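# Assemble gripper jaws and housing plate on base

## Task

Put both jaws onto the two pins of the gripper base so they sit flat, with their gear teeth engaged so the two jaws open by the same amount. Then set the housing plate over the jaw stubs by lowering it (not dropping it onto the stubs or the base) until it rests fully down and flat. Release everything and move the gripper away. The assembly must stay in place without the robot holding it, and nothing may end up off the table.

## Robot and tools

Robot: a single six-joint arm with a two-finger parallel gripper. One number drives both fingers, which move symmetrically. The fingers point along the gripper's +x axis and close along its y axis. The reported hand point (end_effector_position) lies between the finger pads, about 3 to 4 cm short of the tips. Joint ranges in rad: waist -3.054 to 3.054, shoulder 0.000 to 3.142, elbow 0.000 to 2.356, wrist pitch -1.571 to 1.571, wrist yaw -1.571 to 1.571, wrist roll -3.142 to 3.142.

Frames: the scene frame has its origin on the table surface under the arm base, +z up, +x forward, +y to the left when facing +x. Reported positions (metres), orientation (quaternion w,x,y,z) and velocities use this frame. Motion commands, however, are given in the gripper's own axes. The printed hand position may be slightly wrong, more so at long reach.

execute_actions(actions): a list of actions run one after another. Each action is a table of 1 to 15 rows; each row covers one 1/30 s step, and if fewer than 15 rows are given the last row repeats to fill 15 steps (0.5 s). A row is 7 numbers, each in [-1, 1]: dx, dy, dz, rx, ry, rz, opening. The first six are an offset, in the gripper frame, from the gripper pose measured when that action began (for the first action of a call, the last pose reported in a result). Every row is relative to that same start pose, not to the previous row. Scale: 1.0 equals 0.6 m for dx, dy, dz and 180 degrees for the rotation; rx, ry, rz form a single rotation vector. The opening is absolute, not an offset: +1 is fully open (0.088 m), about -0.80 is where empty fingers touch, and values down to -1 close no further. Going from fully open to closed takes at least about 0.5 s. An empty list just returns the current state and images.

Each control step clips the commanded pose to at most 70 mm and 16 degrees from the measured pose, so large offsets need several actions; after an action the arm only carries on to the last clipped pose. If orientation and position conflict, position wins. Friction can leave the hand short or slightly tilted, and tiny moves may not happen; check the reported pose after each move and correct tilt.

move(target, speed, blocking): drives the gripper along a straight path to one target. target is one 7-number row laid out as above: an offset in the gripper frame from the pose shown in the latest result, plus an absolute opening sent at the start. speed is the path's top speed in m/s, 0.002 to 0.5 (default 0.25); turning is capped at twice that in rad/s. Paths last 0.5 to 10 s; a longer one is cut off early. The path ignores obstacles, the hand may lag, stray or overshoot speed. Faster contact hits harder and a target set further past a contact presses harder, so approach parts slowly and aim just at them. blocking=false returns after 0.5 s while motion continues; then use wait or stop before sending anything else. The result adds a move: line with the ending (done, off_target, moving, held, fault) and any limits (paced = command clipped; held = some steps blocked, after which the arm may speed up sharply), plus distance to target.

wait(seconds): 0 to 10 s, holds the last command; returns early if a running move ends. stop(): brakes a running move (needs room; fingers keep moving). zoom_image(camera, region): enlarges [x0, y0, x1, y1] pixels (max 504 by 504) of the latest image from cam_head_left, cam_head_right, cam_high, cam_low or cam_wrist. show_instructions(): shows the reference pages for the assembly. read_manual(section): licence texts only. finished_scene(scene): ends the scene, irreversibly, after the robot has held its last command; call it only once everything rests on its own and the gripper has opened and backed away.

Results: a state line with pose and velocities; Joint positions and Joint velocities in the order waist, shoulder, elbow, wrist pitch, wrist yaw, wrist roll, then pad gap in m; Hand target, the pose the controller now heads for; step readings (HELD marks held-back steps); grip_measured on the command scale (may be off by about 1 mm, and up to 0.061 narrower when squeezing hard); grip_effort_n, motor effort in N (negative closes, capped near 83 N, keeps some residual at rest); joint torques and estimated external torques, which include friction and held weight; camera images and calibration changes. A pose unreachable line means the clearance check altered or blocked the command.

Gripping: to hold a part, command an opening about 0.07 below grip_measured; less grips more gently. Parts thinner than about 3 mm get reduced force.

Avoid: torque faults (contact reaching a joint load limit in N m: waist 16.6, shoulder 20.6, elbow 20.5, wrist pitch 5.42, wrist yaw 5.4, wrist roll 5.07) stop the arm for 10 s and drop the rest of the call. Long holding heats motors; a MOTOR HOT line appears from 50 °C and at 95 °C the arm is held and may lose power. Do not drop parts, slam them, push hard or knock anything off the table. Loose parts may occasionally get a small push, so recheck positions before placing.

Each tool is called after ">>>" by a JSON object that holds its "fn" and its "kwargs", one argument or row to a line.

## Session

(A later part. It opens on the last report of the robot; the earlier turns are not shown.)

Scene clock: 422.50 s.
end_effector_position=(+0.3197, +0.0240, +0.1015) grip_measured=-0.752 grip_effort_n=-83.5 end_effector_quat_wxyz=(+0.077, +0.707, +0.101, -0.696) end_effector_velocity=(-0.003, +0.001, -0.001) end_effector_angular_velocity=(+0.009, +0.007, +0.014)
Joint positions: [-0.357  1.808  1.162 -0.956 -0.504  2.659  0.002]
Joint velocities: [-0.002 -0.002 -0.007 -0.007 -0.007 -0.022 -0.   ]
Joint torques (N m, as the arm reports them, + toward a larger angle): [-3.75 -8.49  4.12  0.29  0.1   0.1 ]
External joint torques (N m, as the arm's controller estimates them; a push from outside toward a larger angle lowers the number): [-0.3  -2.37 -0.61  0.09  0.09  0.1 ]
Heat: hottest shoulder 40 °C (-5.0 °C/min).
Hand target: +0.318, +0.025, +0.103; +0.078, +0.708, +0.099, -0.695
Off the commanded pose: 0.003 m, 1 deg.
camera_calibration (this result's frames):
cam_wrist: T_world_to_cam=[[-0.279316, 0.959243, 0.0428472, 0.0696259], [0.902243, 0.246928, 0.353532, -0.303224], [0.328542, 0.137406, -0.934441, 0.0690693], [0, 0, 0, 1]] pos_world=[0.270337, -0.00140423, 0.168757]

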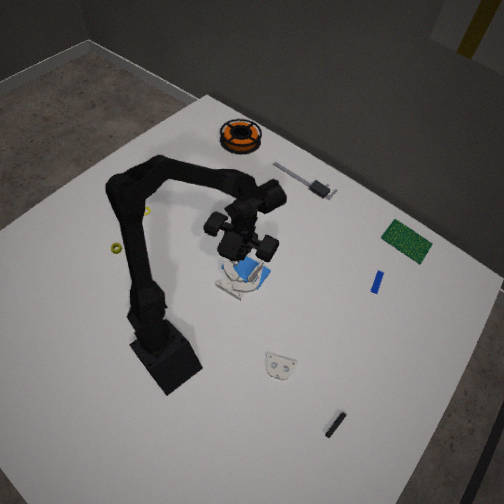

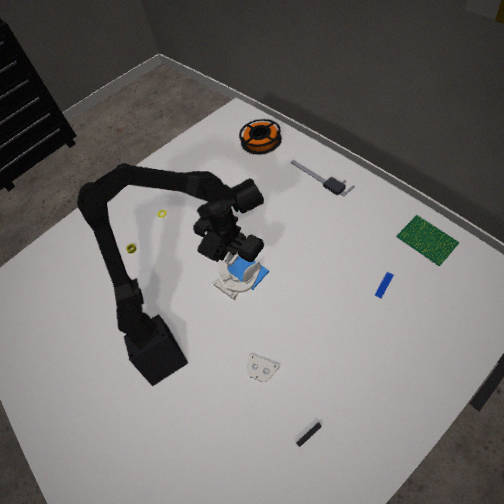

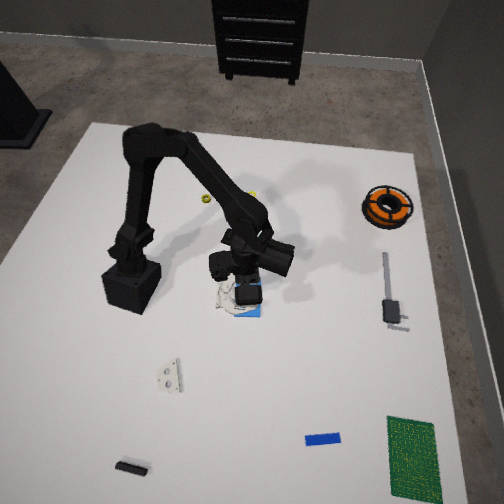

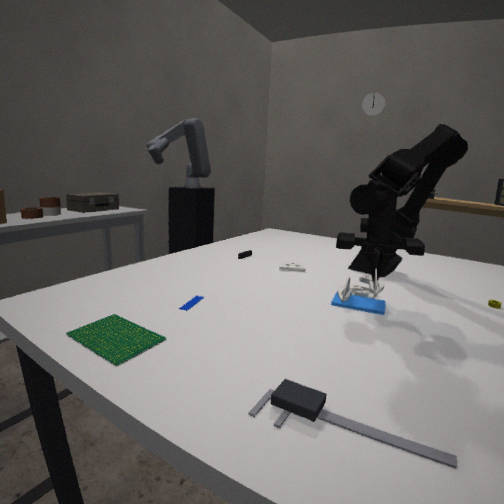

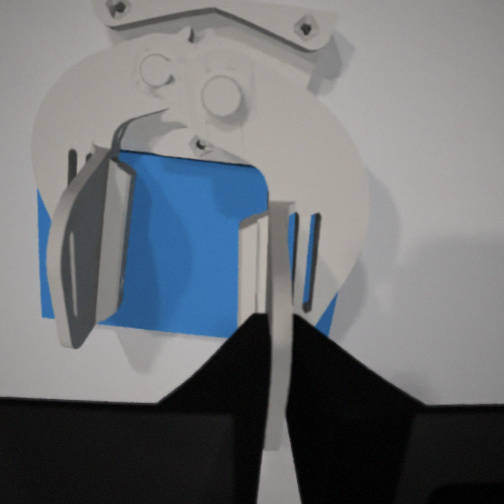

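>>> {"fn": "execute_actions", "kwargs": {
  "actions": [
    [[0,-0.003,0.003,0.002,-0.001,0.002,-0.83],[0.003,-0.005,0.0045,0.0025,-0.0025,0.003,-0.83],[0.006,-0.007,0.006,0.003,-0.004,0.004,-0.83],[0.009,-0.009,0.0075,0.0035,-0.0055,0.005,-0.83],[0.012,-0.011,0.009,0.004,-0.007,0.006,-0.83],[0.015,-0.0125,0.0105,0.0045,-0.0085,0.007,-0.83],[0.018,-0.014,0.012,0.005,-0.01,0.008,-0.83],[0.0205,-0.015,0.013,0.005,-0.0115,0.009,-0.83],[0.023,-0.016,0.014,0.005,-0.013,0.01,-0.83],[0.025,-0.0165,0.0145,0.005,-0.0142,0.011,-0.83],[0.0265,-0.0165,0.0145,0.005,-0.0142,0.011,-0.83],[0.0275,-0.0165,0.0145,0.005,-0.0142,0.011,-0.83],[0.0283,-0.0165,0.0145,0.005,-0.0142,0.011,-0.83]]
  ]
}}

Scene clock: 432.17 s.
end_effector_position=(+0.3109, +0.0315, +0.0844) grip_measured=-0.752 grip_effort_n=-83.5 end_effector_quat_wxyz=(+0.083, +0.692, +0.084, -0.712) end_effector_velocity=(+0.001, +0.003, -0.007) end_effector_angular_velocity=(-0.010, -0.017, +0.027)
Joint positions: [-0.297  1.803  1.115 -0.915 -0.461  2.726  0.002]
Joint velocities: [ 0.022 -0.007 -0.027  0.051  0.007  0.007  0.   ]
Joint torques (N m, as the arm reports them, + toward a larger angle): [-3.69 -8.15  4.05  0.26  0.15  0.09]
External joint torques (N m, as the arm's controller estimates them; a push from outside toward a larger angle lowers the number): [-0.2  -1.96 -0.61  0.08  0.1   0.09]
Heat: hottest shoulder 40 °C (-6.1 °C/min).
Hand target: +0.309, +0.032, +0.085; +0.085, +0.693, +0.082, -0.711
Off the commanded pose: 0.002 m, 0 deg.
Step readings (end_effector_position):
0: (+0.3197, +0.0240, +0.1015)
1: (+0.3197, +0.0240, +0.1015)
2: (+0.3195, +0.0239, +0.1013)
4: (+0.3188, +0.0242, +0.0996)
8: (+0.3143, +0.0279, +0.0926)
15: end_effector_position above
camera_calibration (this result's frames):
cam_wrist: T_world_to_cam=[[-0.265402, 0.963994, 0.0166403, 0.0585091], [0.918251, 0.247472, 0.309149, -0.29234], [0.293899, 0.0973286, -0.950868, 0.0684536], [0, 0, 0, 1]] pos_world=[0.263851, 0.00928095, 0.154493]

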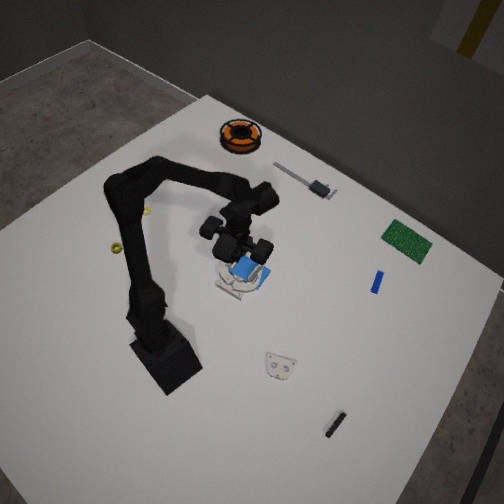

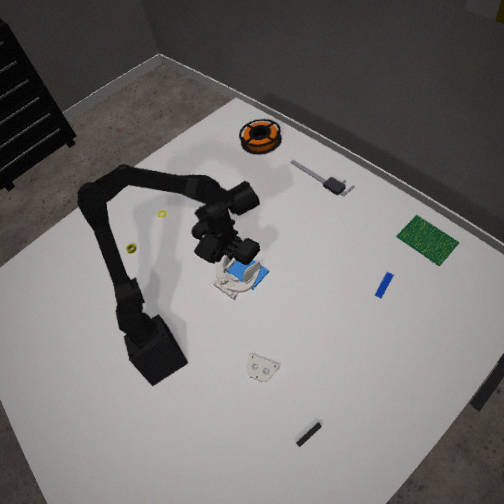

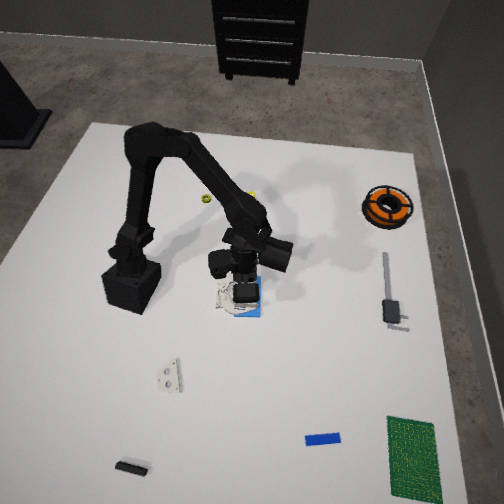

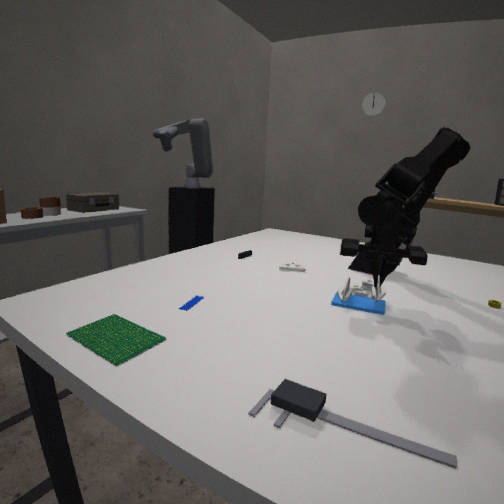

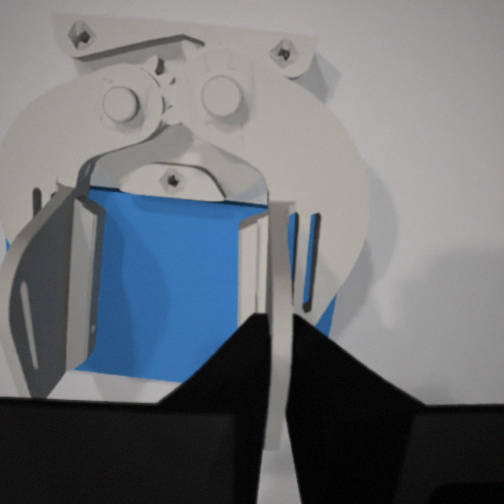

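>>> {"fn": "execute_actions", "kwargs": {
  "actions": []
}}

>>> {"fn": "zoom_image", "kwargs": {
  "camera": "cam_wrist",
  "region": [50, 10, 320, 210]
}}

>>> {"fn": "zoom_image", "kwargs": {
  "camera": "cam_wrist",
  "region": [95, 40, 255, 150]
}}

Scene clock: 439.60 s.
end_effector_position=(+0.3110, +0.0311, +0.0842) grip_measured=-0.752 grip_effort_n=-83.5 end_effector_quat_wxyz=(+0.084, +0.693, +0.083, -0.712) end_effector_velocity=(-0.000, +0.002, +0.001) end_effector_angular_velocity=(+0.008, +0.002, +0.008)
Joint positions: [-0.297  1.803  1.114 -0.912 -0.459  2.728  0.002]
Joint velocities: [ 0.002 -0.002  0.002 -0.007 -0.007 -0.007 -0.   ]
Joint torques (N m, as the arm reports them, + toward a larger angle): [-3.59 -8.15  3.96  0.24  0.13  0.1 ]
External joint torques (N m, as the arm's controller estimates them; a push from outside toward a larger angle lowers the number): [-0.22 -2.02 -0.63  0.08  0.1   0.1 ]
Heat: hottest shoulder 40 °C (-6.0 °C/min).
Hand target: +0.309, +0.032, +0.085; +0.085, +0.693, +0.082, -0.711
Off the commanded pose: 0.002 m, 0 deg.
camera_calibration (this result's frames):
cam_wrist: T_world_to_cam=[[-0.264052, 0.964404, 0.0142062, 0.0586617], [0.918236, 0.246849, 0.309689, -0.292351], [0.295159, 0.0948186, -0.950732, 0.0678312], [0, 0, 0, 1]] pos_world=[0.263916, 0.00916139, 0.154194]

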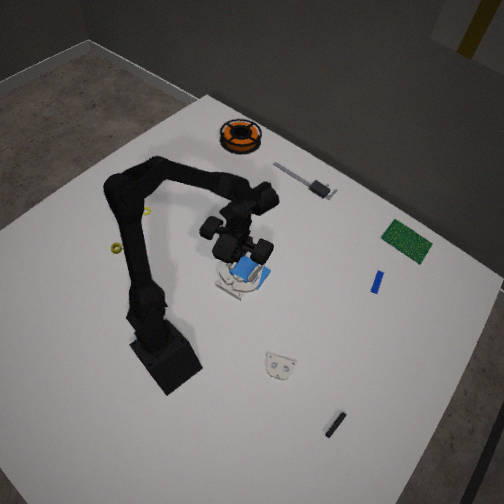

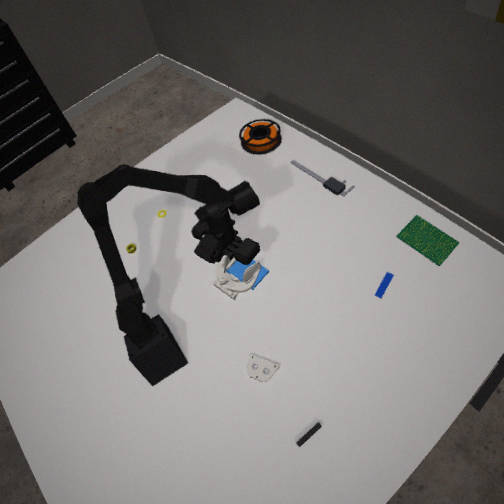

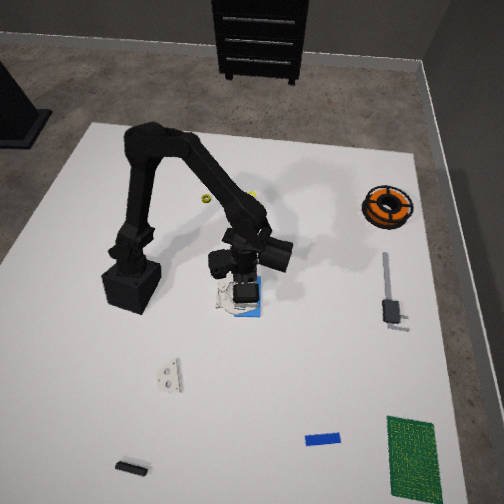

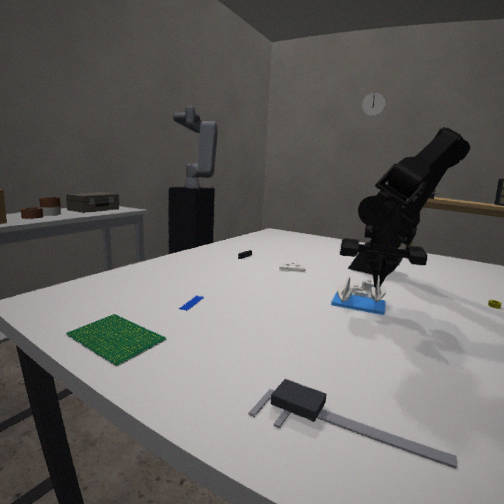

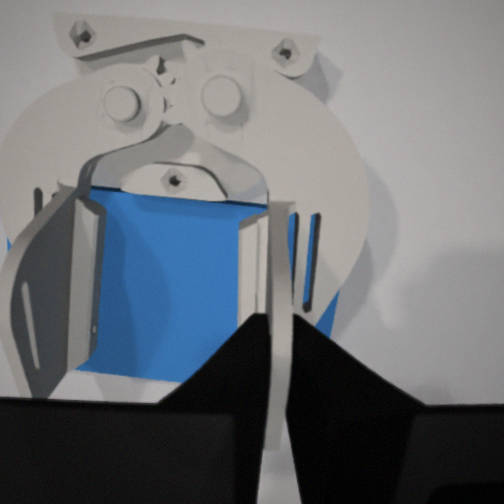

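Region (50, 10, 320, 210) of cam_wrist's 504x504 image, scaled by 1.867, with more detail than that image has; it fills the top 373 rows of this view, and the rest is white.

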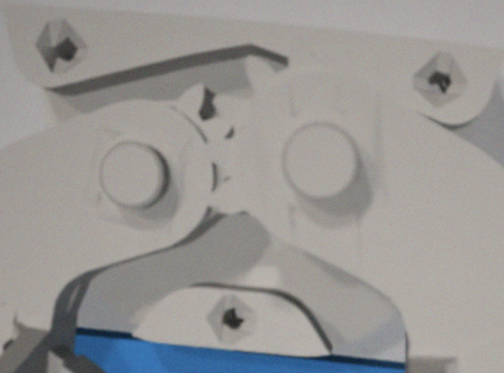

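Region (95, 40, 255, 150) of cam_wrist's 504x504 image, scaled by 3.150, with more detail than that image has; it fills the top 346 rows of this view, and the rest is white.

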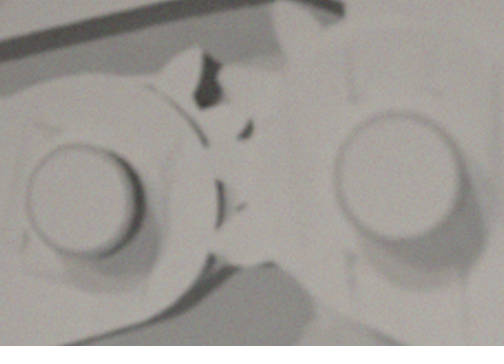

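>>> {"fn": "execute_actions", "kwargs": {
  "actions": []
}}

Scene clock: 448.83 s.
end_effector_position=(+0.3110, +0.0311, +0.0842) grip_measured=-0.752 grip_effort_n=-83.5 end_effector_quat_wxyz=(+0.084, +0.693, +0.083, -0.712) end_effector_velocity=(-0.002, +0.000, -0.001) end_effector_angular_velocity=(+0.009, +0.008, -0.015)
Joint positions: [-0.297  1.803  1.114 -0.912 -0.459  2.728  0.002]
Joint velocities: [-0.002  0.002 -0.002 -0.007 -0.007  0.007  0.   ]
Joint torques (N m, as the arm reports them, + toward a larger angle): [-3.59 -8.14  3.97  0.24  0.13  0.1 ]
External joint torques (N m, as the arm's controller estimates them; a push from outside toward a larger angle lowers the number): [-0.2  -2.   -0.63  0.08  0.09  0.1 ]
Heat: hottest shoulder 40 °C (-3.0 °C/min).
Hand target: +0.309, +0.032, +0.085; +0.085, +0.693, +0.082, -0.711
Off the commanded pose: 0.002 m, 0 deg.
camera_calibration (this result's frames):
cam_wrist: T_world_to_cam=[[-0.264052, 0.964404, 0.0142062, 0.0586617], [0.918236, 0.246849, 0.309689, -0.292351], [0.295159, 0.0948186, -0.950732, 0.0678312], [0, 0, 0, 1]] pos_world=[0.263916, 0.00916139, 0.154194]

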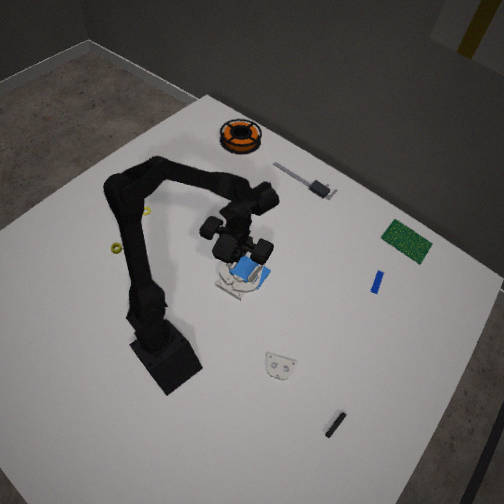

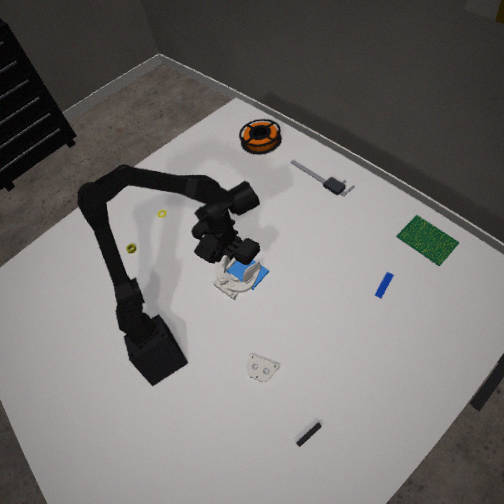

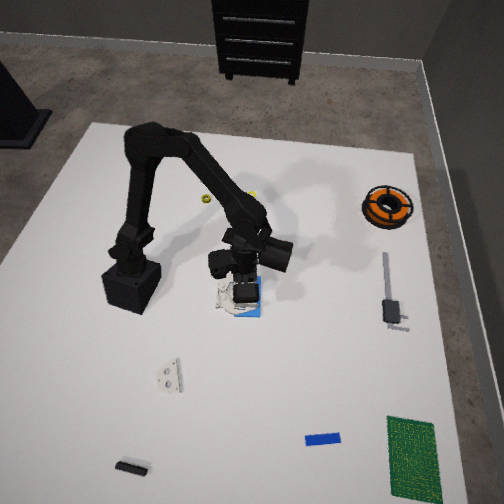

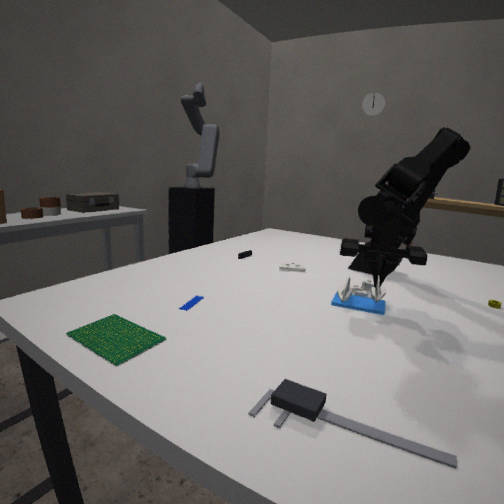

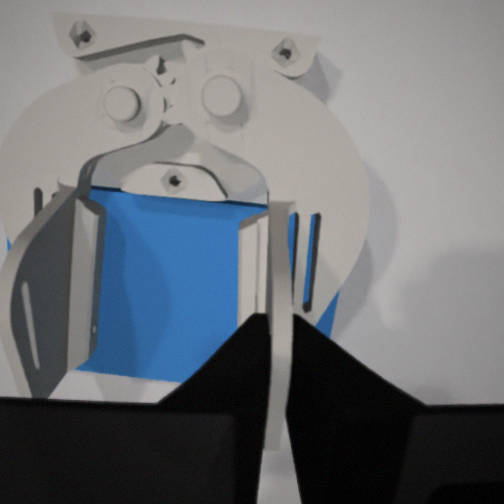

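>>> {"fn": "execute_actions", "kwargs": {
  "actions": [
    [[0.0006,-0.0018,0.0024,0.0001,0,-0.0001,-0.83],[0.0016,-0.002,0.0019,0.0001,-0.0001,-0.0002,-0.83],[0.0027,-0.0021,0.0013,0.0002,-0.0001,-0.0003,-0.83],[0.0037,-0.0023,0.0008,0.0003,-0.0002,-0.0004,-0.83],[0.0047,-0.0025,0.0002,0.0003,-0.0002,-0.0005,-0.83],[0.0057,-0.0027,-0.0004,0.0004,-0.0003,-0.0006,-0.83],[0.0067,-0.0029,-0.0009,0.0005,-0.0003,-0.0007,-0.83],[0.0078,-0.003,-0.0015,0.0006,-0.0004,-0.0008,-0.83],[0.0088,-0.0032,-0.002,0.0006,-0.0004,-0.0009,-0.83],[0.0098,-0.0034,-0.0026,0.0007,-0.0005,-0.001,-0.83]]
  ]
}}

Scene clock: 470.73 s.
end_effector_position=(+0.3143, +0.0339, +0.0824) grip_measured=-0.752 grip_effort_n=-83.5 end_effector_quat_wxyz=(+0.087, +0.696, +0.084, -0.708) end_effector_velocity=(+0.004, +0.002, +0.000) end_effector_angular_velocity=(+0.019, -0.024, +0.015)
Joint positions: [-0.284  1.803  1.114 -0.894 -0.459  2.741  0.002]
Joint velocities: [-0.002 -0.002 -0.002  0.022 -0.022 -0.007 -0.   ]
Joint torques (N m, as the arm reports them, + toward a larger angle): [-3.58 -5.66  4.27  0.25 -0.06  0.11]
External joint torques (N m, as the arm's controller estimates them; a push from outside toward a larger angle lowers the number): [-0.15  0.52 -0.4   0.04 -0.09  0.11]
Heat: hottest shoulder 40 °C (+0.0 °C/min).
Hand target: +0.312, +0.033, +0.078; +0.082, +0.692, +0.083, -0.712
Off the commanded pose: 0.005 m, 1 deg.
Step readings (end_effector_position):
0: (+0.3110, +0.0311, +0.0842)
1: (+0.3110, +0.0311, +0.0842)
2: (+0.3111, +0.0311, +0.0841)
4: (+0.3116, +0.0311, +0.0841)
8: (+0.3129, +0.0322, +0.0834)
15: end_effector_position above
camera_calibration (this result's frames):
cam_wrist: T_world_to_cam=[[-0.269967, 0.962822, 0.00958165, 0.0591594], [0.913453, 0.252952, 0.318777, -0.29498], [0.304502, 0.0948117, -0.947781, 0.0617573], [0, 0, 0, 1]] pos_world=[0.266616, 0.0118003, 0.151998]

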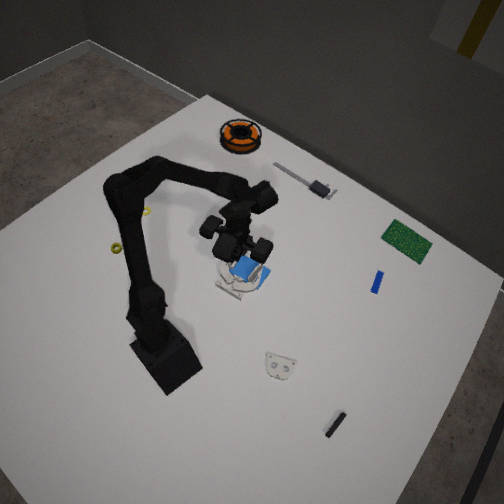

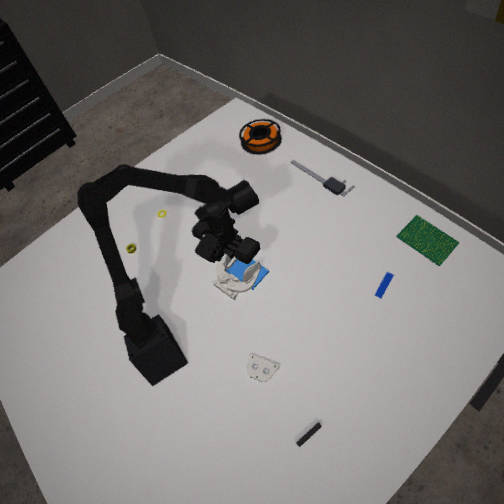

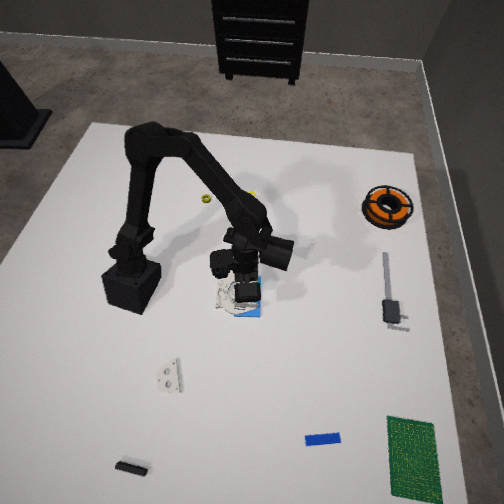

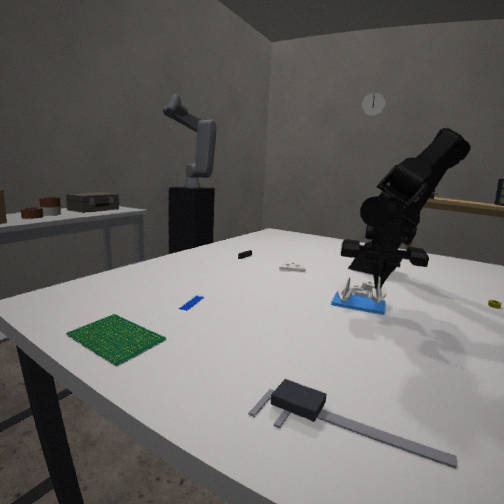

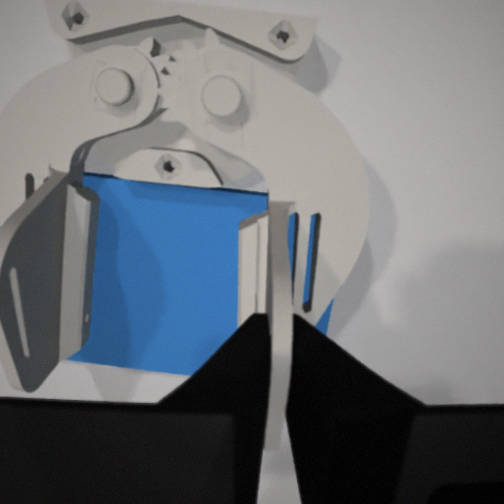

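>>> {"fn": "zoom_image", "kwargs": {
  "camera": "cam_wrist",
  "region": [60, 0, 312, 190]
}}

Region (60, 0, 312, 190) of cam_wrist's 504x504 image, scaled by 2.000, with more detail than that image has; it fills the top 380 rows of this view, and the rest is white.

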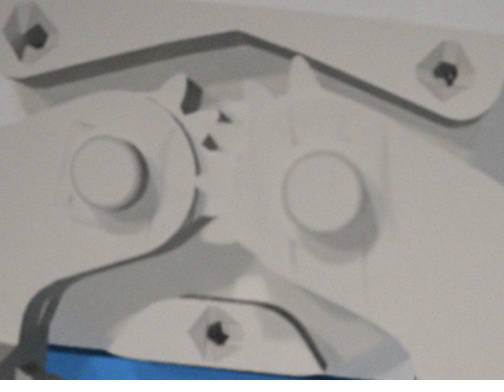

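>>> {"fn": "execute_actions", "kwargs": {
  "actions": [
    [[0.0079,0.0001,0.0046,0.003,-0.0042,-0.0028,-0.83],[0.0089,0.0003,0.0052,0.0034,-0.0048,-0.003,-0.83],[0.0098,0.0006,0.0058,0.0037,-0.0054,-0.0033,-0.83],[0.0105,0.0006,0.0058,0.0037,-0.0052,-0.0033,-0.83],[0.0113,0.0006,0.0059,0.0037,-0.005,-0.0033,-0.83],[0.012,0.0006,0.0059,0.0037,-0.0048,-0.0033,-0.83],[0.0128,0.0006,0.0059,0.0037,-0.0046,-0.0033,-0.83],[0.0135,0.0006,0.006,0.0037,-0.0044,-0.0033,-0.83],[0.0143,0.0006,0.006,0.0037,-0.0043,-0.0033,-0.83],[0.015,0.0006,0.006,0.0037,-0.0041,-0.0033,-0.83],[0.0158,0.0006,0.006,0.0037,-0.0039,-0.0033,-0.83],[0.0165,0.0006,0.0061,0.0037,-0.0037,-0.0033,-0.83],[0.0173,0.0006,0.0061,0.0037,-0.0035,-0.0033,-0.83]]
  ]
}}

>>> {"fn": "zoom_image", "kwargs": {
  "camera": "cam_wrist",
  "region": [60, 0, 312, 190]
}}

Scene clock: 482.03 s.
end_effector_position=(+0.3144, +0.0335, +0.0784) grip_measured=-0.752 grip_effort_n=-83.5 end_effector_quat_wxyz=(+0.086, +0.698, +0.084, -0.706) end_effector_velocity=(-0.006, +0.002, -0.009) end_effector_angular_velocity=(+0.010, +0.015, -0.002)
Joint positions: [-0.281  1.806  1.1   -0.87  -0.461  2.75   0.002]
Joint velocities: [ 0.012  0.002 -0.032  0.022 -0.007  0.007 -0.   ]
Joint torques (N m, as the arm reports them, + toward a larger angle): [-3.62 -5.26  4.01  0.29 -0.08  0.09]
External joint torques (N m, as the arm's controller estimates them; a push from outside toward a larger angle lowers the number): [-0.21  0.95 -0.57  0.1  -0.11  0.09]
Heat: hottest shoulder 39 °C (-1.0 °C/min).
Hand target: +0.311, +0.033, +0.072; +0.079, +0.692, +0.083, -0.712
Off the commanded pose: 0.007 m, 1 deg.
Step readings (end_effector_position):
0: (+0.3145, +0.0339, +0.0824)
1: (+0.3145, +0.0339, +0.0824)
2: (+0.3145, +0.0339, +0.0824)
4: (+0.3145, +0.0339, +0.0824)
8: (+0.3148, +0.0336, +0.0815)
15: end_effector_position above
camera_calibration (this result's frames):
cam_wrist: T_world_to_cam=[[-0.268503, 0.963235, 0.00913541, 0.0591995], [0.912121, 0.251183, 0.323949, -0.293581], [0.309745, 0.0953141, -0.94603, 0.0561855], [0, 0, 0, 1]] pos_world=[0.266274, 0.0113643, 0.147718]

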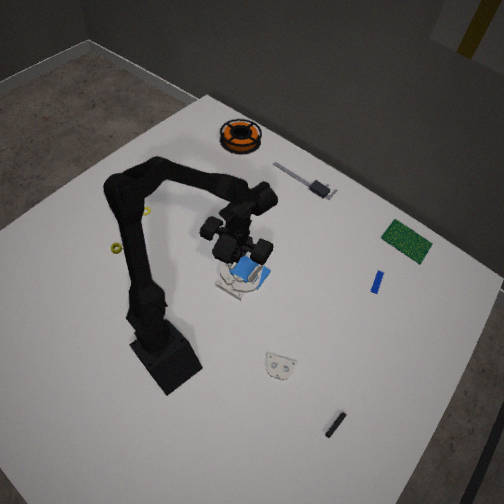

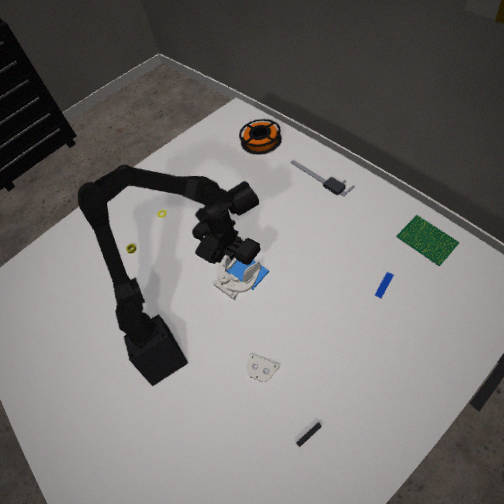

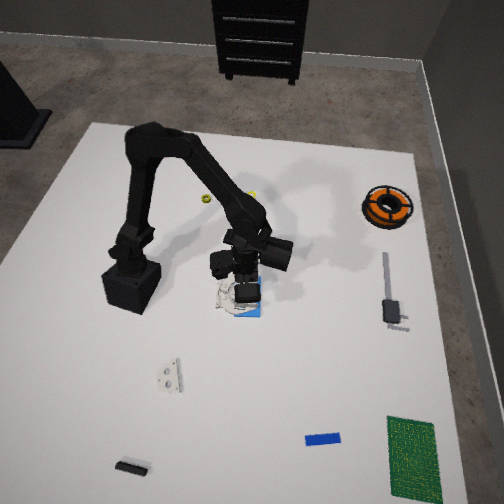

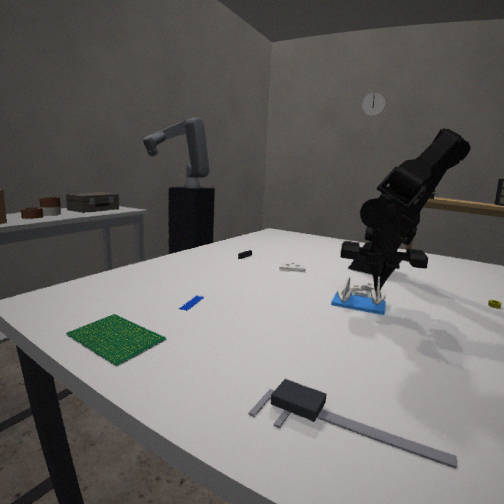

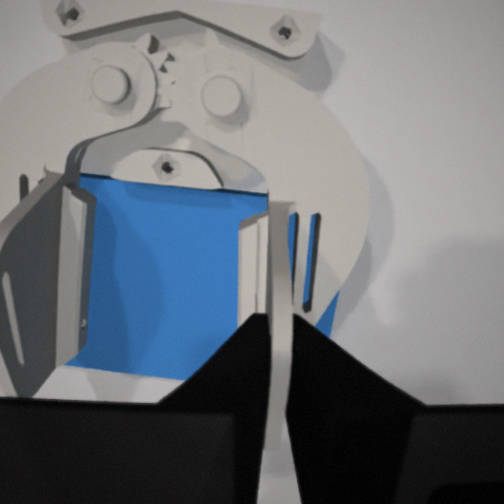

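Region (60, 0, 312, 190) of cam_wrist's 504x504 image, scaled by 2.000, with more detail than that image has; it fills the top 380 rows of this view, and the rest is white.

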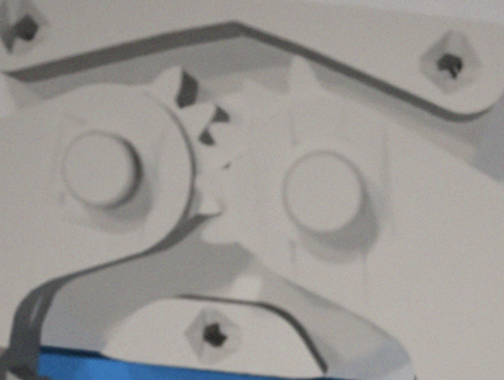

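>>> {"fn": "execute_actions", "kwargs": {
  "actions": []
}}

>>> {"fn": "zoom_image", "kwargs": {
  "camera": "cam_wrist",
  "region": [80, 20, 260, 150]
}}

Scene clock: 483.23 s.
end_effector_position=(+0.3145, +0.0334, +0.0779) grip_measured=-0.752 grip_effort_n=-83.5 end_effector_quat_wxyz=(+0.086, +0.698, +0.084, -0.706) end_effector_velocity=(+0.001, -0.002, +0.000) end_effector_angular_velocity=(-0.008, -0.006, +0.009)
Joint positions: [-0.28   1.806  1.098 -0.867 -0.461  2.75   0.002]
Joint velocities: [-0.002 -0.002 -0.002  0.007  0.007 -0.007 -0.   ]
Joint torques (N m, as the arm reports them, + toward a larger angle): [-3.57 -5.18  3.94  0.27 -0.08  0.1 ]
External joint torques (N m, as the arm's controller estimates them; a push from outside toward a larger angle lowers the number): [-0.15  1.   -0.64  0.07 -0.12  0.1 ]
Heat: hottest shoulder 38 °C (-2.0 °C/min).
Hand target: +0.311, +0.033, +0.072; +0.079, +0.692, +0.083, -0.712
Off the commanded pose: 0.007 m, 1 deg.
camera_calibration (this result's frames):
cam_wrist: T_world_to_cam=[[-0.268598, 0.963209, 0.00913219, 0.0593087], [0.911805, 0.251184, 0.324834, -0.29346], [0.31059, 0.0955767, -0.945727, 0.0554345], [0, 0, 0, 1]] pos_world=[0.266291, 0.0112876, 0.14721]

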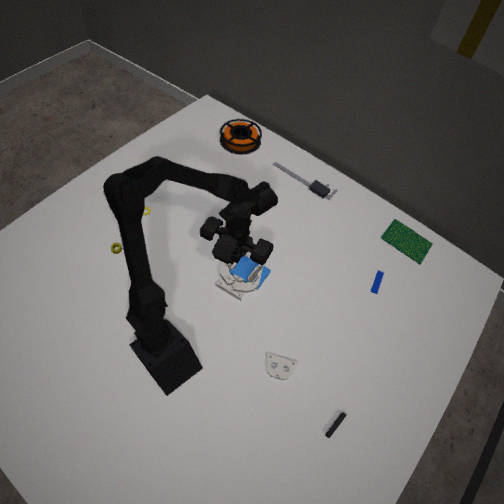

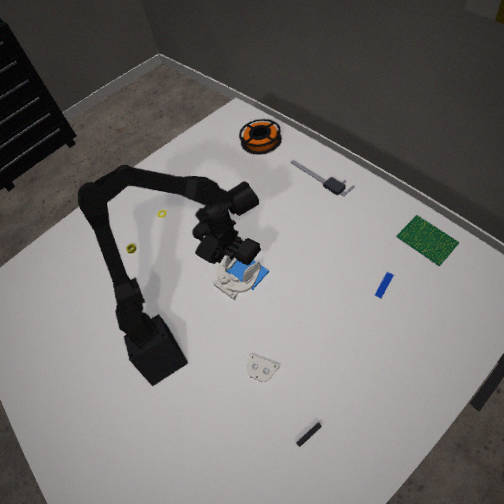

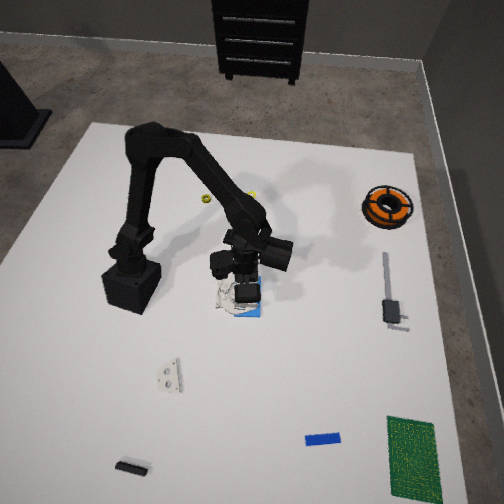

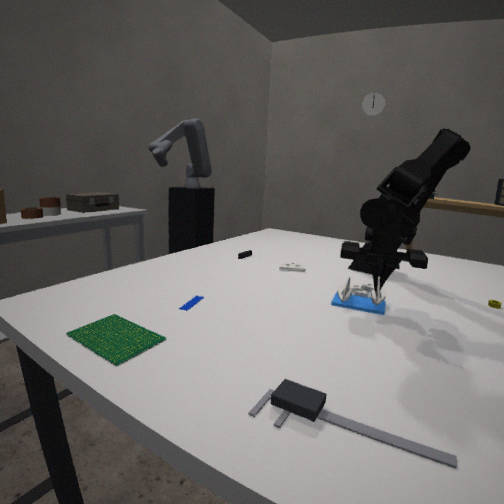

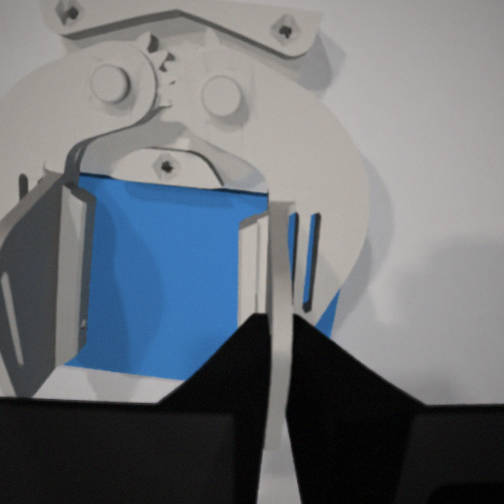

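Region (80, 20, 260, 150) of cam_wrist's 504x504 image, scaled by 2.800, with more detail than that image has.

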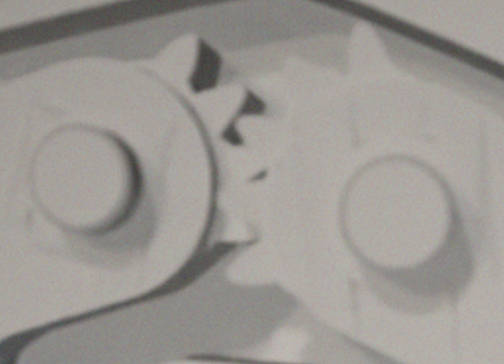

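>>> {"fn": "execute_actions", "kwargs": {
  "actions": [
    [[0.0102,-0.0004,0.0067,0.0032,-0.0055,-0.0035,-0.83],[0.0107,-0.0006,0.0069,0.0032,-0.0055,-0.0035,-0.83],[0.0112,-0.0008,0.0072,0.0032,-0.0055,-0.0035,-0.83],[0.0117,-0.001,0.0074,0.0032,-0.0055,-0.0035,-0.83],[0.0126,-0.001,0.0074,0.0032,-0.0054,-0.0035,-0.83],[0.0136,-0.001,0.0074,0.0032,-0.0052,-0.0035,-0.83],[0.0146,-0.001,0.0074,0.0032,-0.0051,-0.0035,-0.83],[0.0156,-0.001,0.0075,0.0032,-0.0049,-0.0035,-0.83],[0.0166,-0.001,0.0075,0.0032,-0.0048,-0.0035,-0.83],[0.0176,-0.001,0.0075,0.0032,-0.0046,-0.0035,-0.83],[0.0186,-0.001,0.0075,0.0032,-0.0045,-0.0035,-0.83],[0.0196,-0.001,0.0075,0.0032,-0.0043,-0.0035,-0.83],[0.0205,-0.001,0.0075,0.0032,-0.0042,-0.0035,-0.83],[0.0212,-0.001,0.0075,0.0032,-0.0041,-0.0035,-0.83],[0.0217,-0.001,0.0075,0.0032,-0.004,-0.0035,-0.83]]
  ]
}}

Scene clock: 492.03 s.
end_effector_position=(+0.3137, +0.0337, +0.0719) grip_measured=-0.752 grip_effort_n=-83.5 end_effector_quat_wxyz=(+0.086, +0.700, +0.084, -0.704) end_effector_velocity=(-0.001, -0.001, -0.013) end_effector_angular_velocity=(+0.007, -0.006, +0.009)
Joint positions: [-0.272  1.809  1.079 -0.835 -0.463  2.761  0.002]
Joint velocities: [ 0.012  0.017 -0.037  0.066 -0.007  0.007 -0.   ]
Joint torques (N m, as the arm reports them, + toward a larger angle): [-3.48 -5.17  3.95  0.3  -0.1   0.11]
External joint torques (N m, as the arm's controller estimates them; a push from outside toward a larger angle lowers the number): [-0.02  1.09 -0.63  0.08 -0.14  0.1 ]
Heat: hottest shoulder 37 °C (-3.0 °C/min).
Hand target: +0.310, +0.033, +0.065; +0.079, +0.694, +0.083, -0.711
Off the commanded pose: 0.008 m, 1 deg.
Step readings (end_effector_position):
0: (+0.3145, +0.0334, +0.0779)
1: (+0.3145, +0.0335, +0.0779)
2: (+0.3145, +0.0335, +0.0778)
4: (+0.3142, +0.0334, +0.0774)
8: (+0.3139, +0.0337, +0.0759)
15: end_effector_position above
camera_calibration (this result's frames):
cam_wrist: T_world_to_cam=[[-0.269352, 0.962998, 0.00921881, 0.0590942], [0.910493, 0.251524, 0.328235, -0.290685], [0.313771, 0.0968045, -0.944551, 0.0488159], [0, 0, 0, 1]] pos_world=[0.265266, 0.011481, 0.140977]

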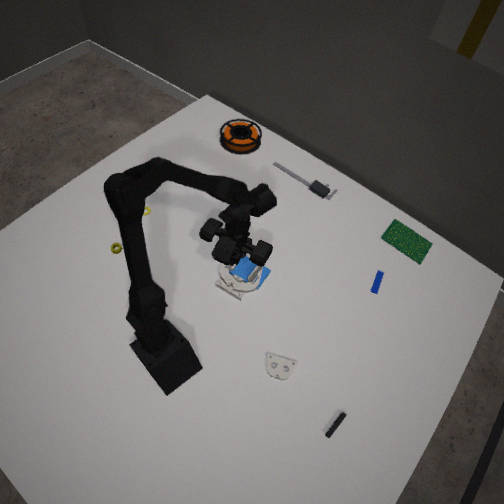

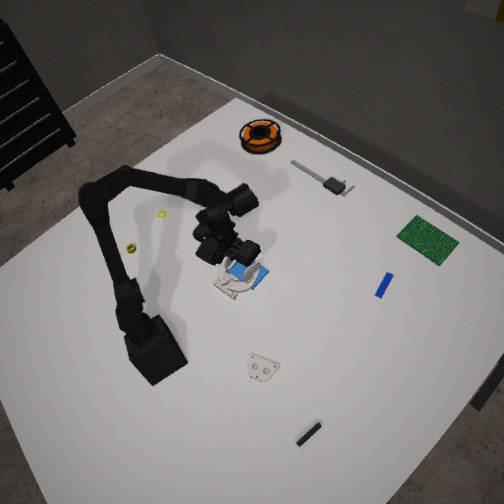

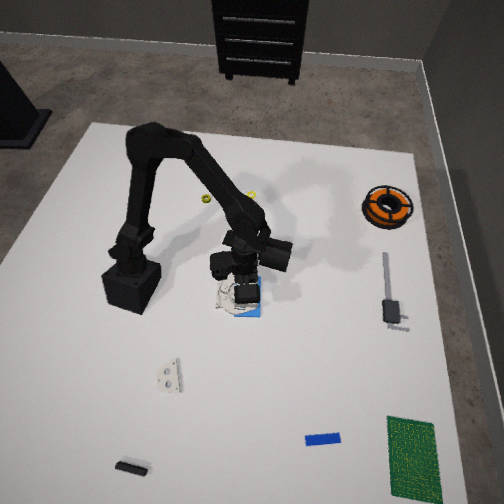

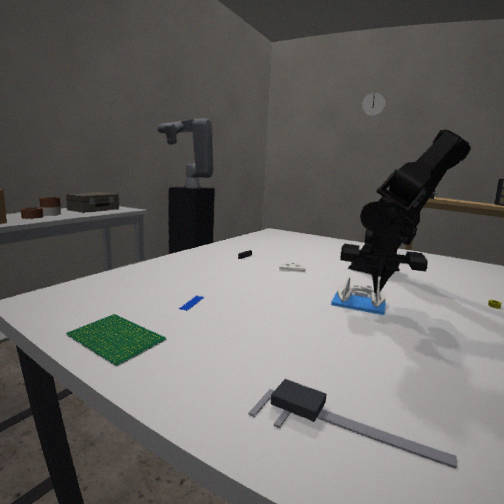

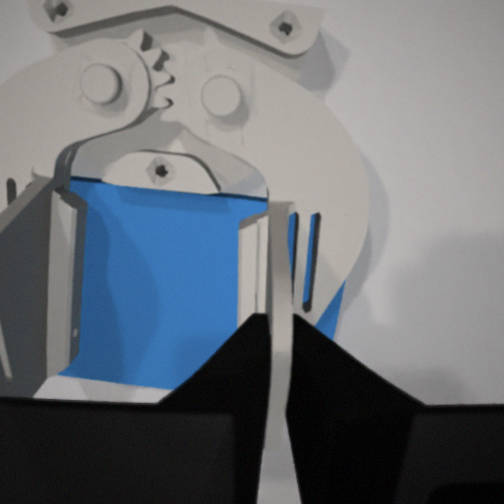

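>>> {"fn": "execute_actions", "kwargs": {
  "actions": []
}}

>>> {"fn": "zoom_image", "kwargs": {
  "camera": "cam_wrist",
  "region": [60, 0, 312, 190]
}}

>>> {"fn": "zoom_image", "kwargs": {
  "camera": "cam_low",
  "region": [320, 260, 410, 325]
}}

Scene clock: 493.37 s.
end_effector_position=(+0.3137, +0.0336, +0.0709) grip_measured=-0.752 grip_effort_n=-83.5 end_effector_quat_wxyz=(+0.086, +0.700, +0.084, -0.704) end_effector_velocity=(-0.004, +0.001, +0.000) end_effector_angular_velocity=(+0.010, +0.017, -0.005)
Joint positions: [-0.27   1.811  1.076 -0.83  -0.463  2.763  0.002]
Joint velocities: [-0.002  0.002  0.002 -0.022 -0.007 -0.007 -0.   ]
Joint torques (N m, as the arm reports them, + toward a larger angle): [-3.53 -5.17  3.88  0.28 -0.09  0.1 ]
External joint torques (N m, as the arm's controller estimates them; a push from outside toward a larger angle lowers the number): [-0.12  1.02 -0.62  0.08 -0.12  0.1 ]
Heat: hottest shoulder 37 °C (-3.0 °C/min).
Hand target: +0.310, +0.033, +0.065; +0.079, +0.694, +0.083, -0.711
Off the commanded pose: 0.007 m, 1 deg.
camera_calibration (this result's frames):
cam_wrist: T_world_to_cam=[[-0.2688, 0.963152, 0.00922962, 0.0590053], [0.910343, 0.250908, 0.329122, -0.290315], [0.314679, 0.0968701, -0.944242, 0.0475197], [0, 0, 0, 1]] pos_world=[0.265194, 0.0114081, 0.139875]

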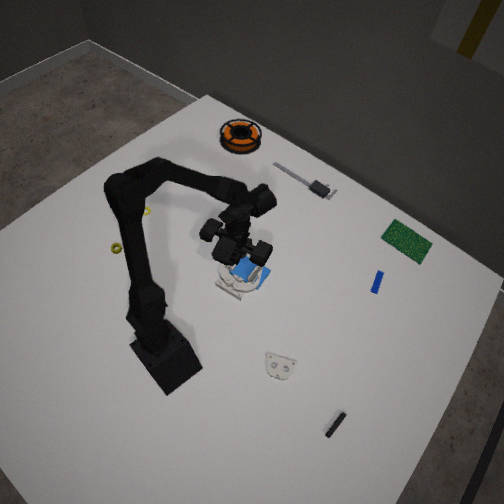

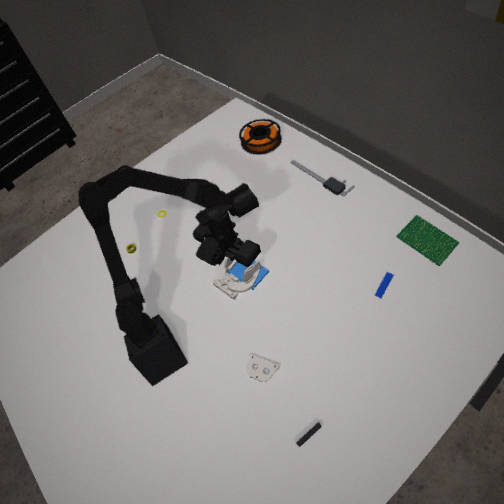

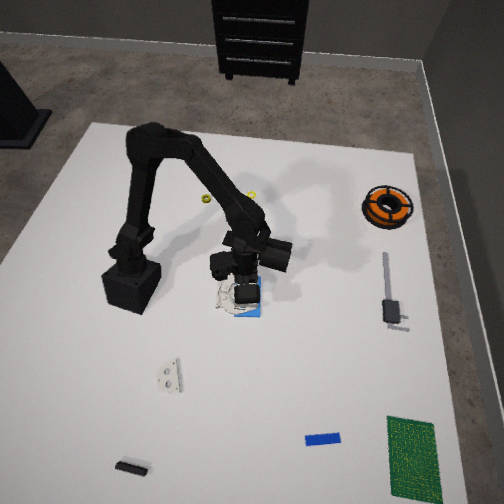

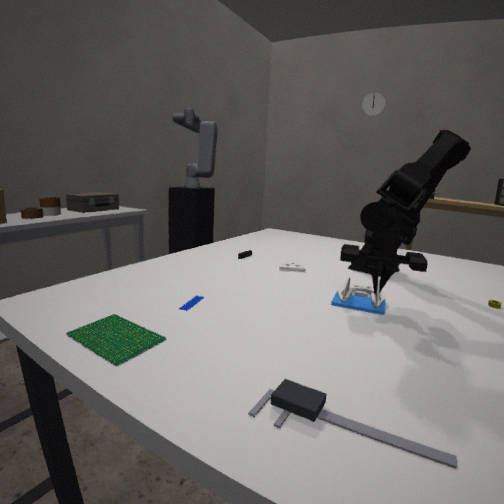

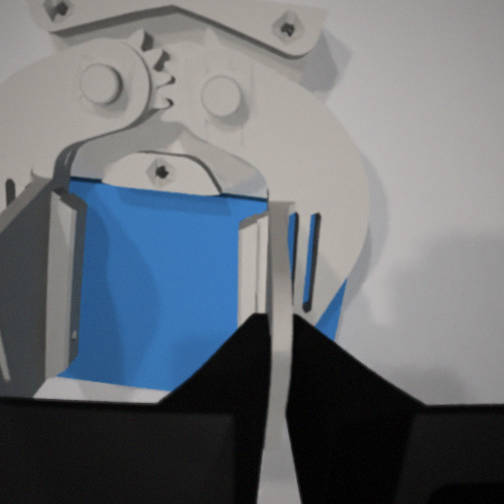

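Region (60, 0, 312, 190) of cam_wrist's 504x504 image, scaled by 2.000, with more detail than that image has; it fills the top 380 rows of this view, and the rest is white.

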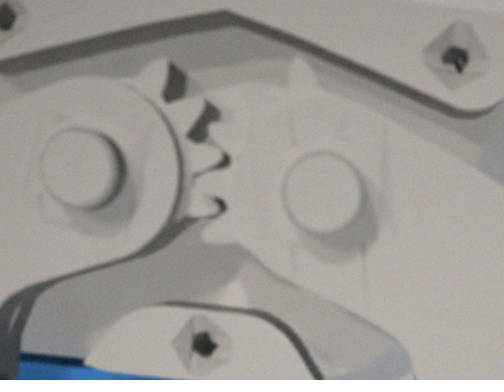

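Region (320, 260, 410, 325) of cam_low's 504x504 image, scaled by 5.600, with more detail than that image has.

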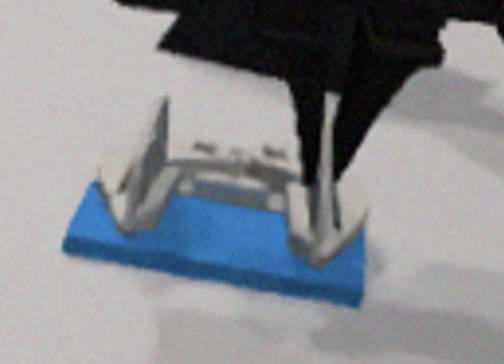

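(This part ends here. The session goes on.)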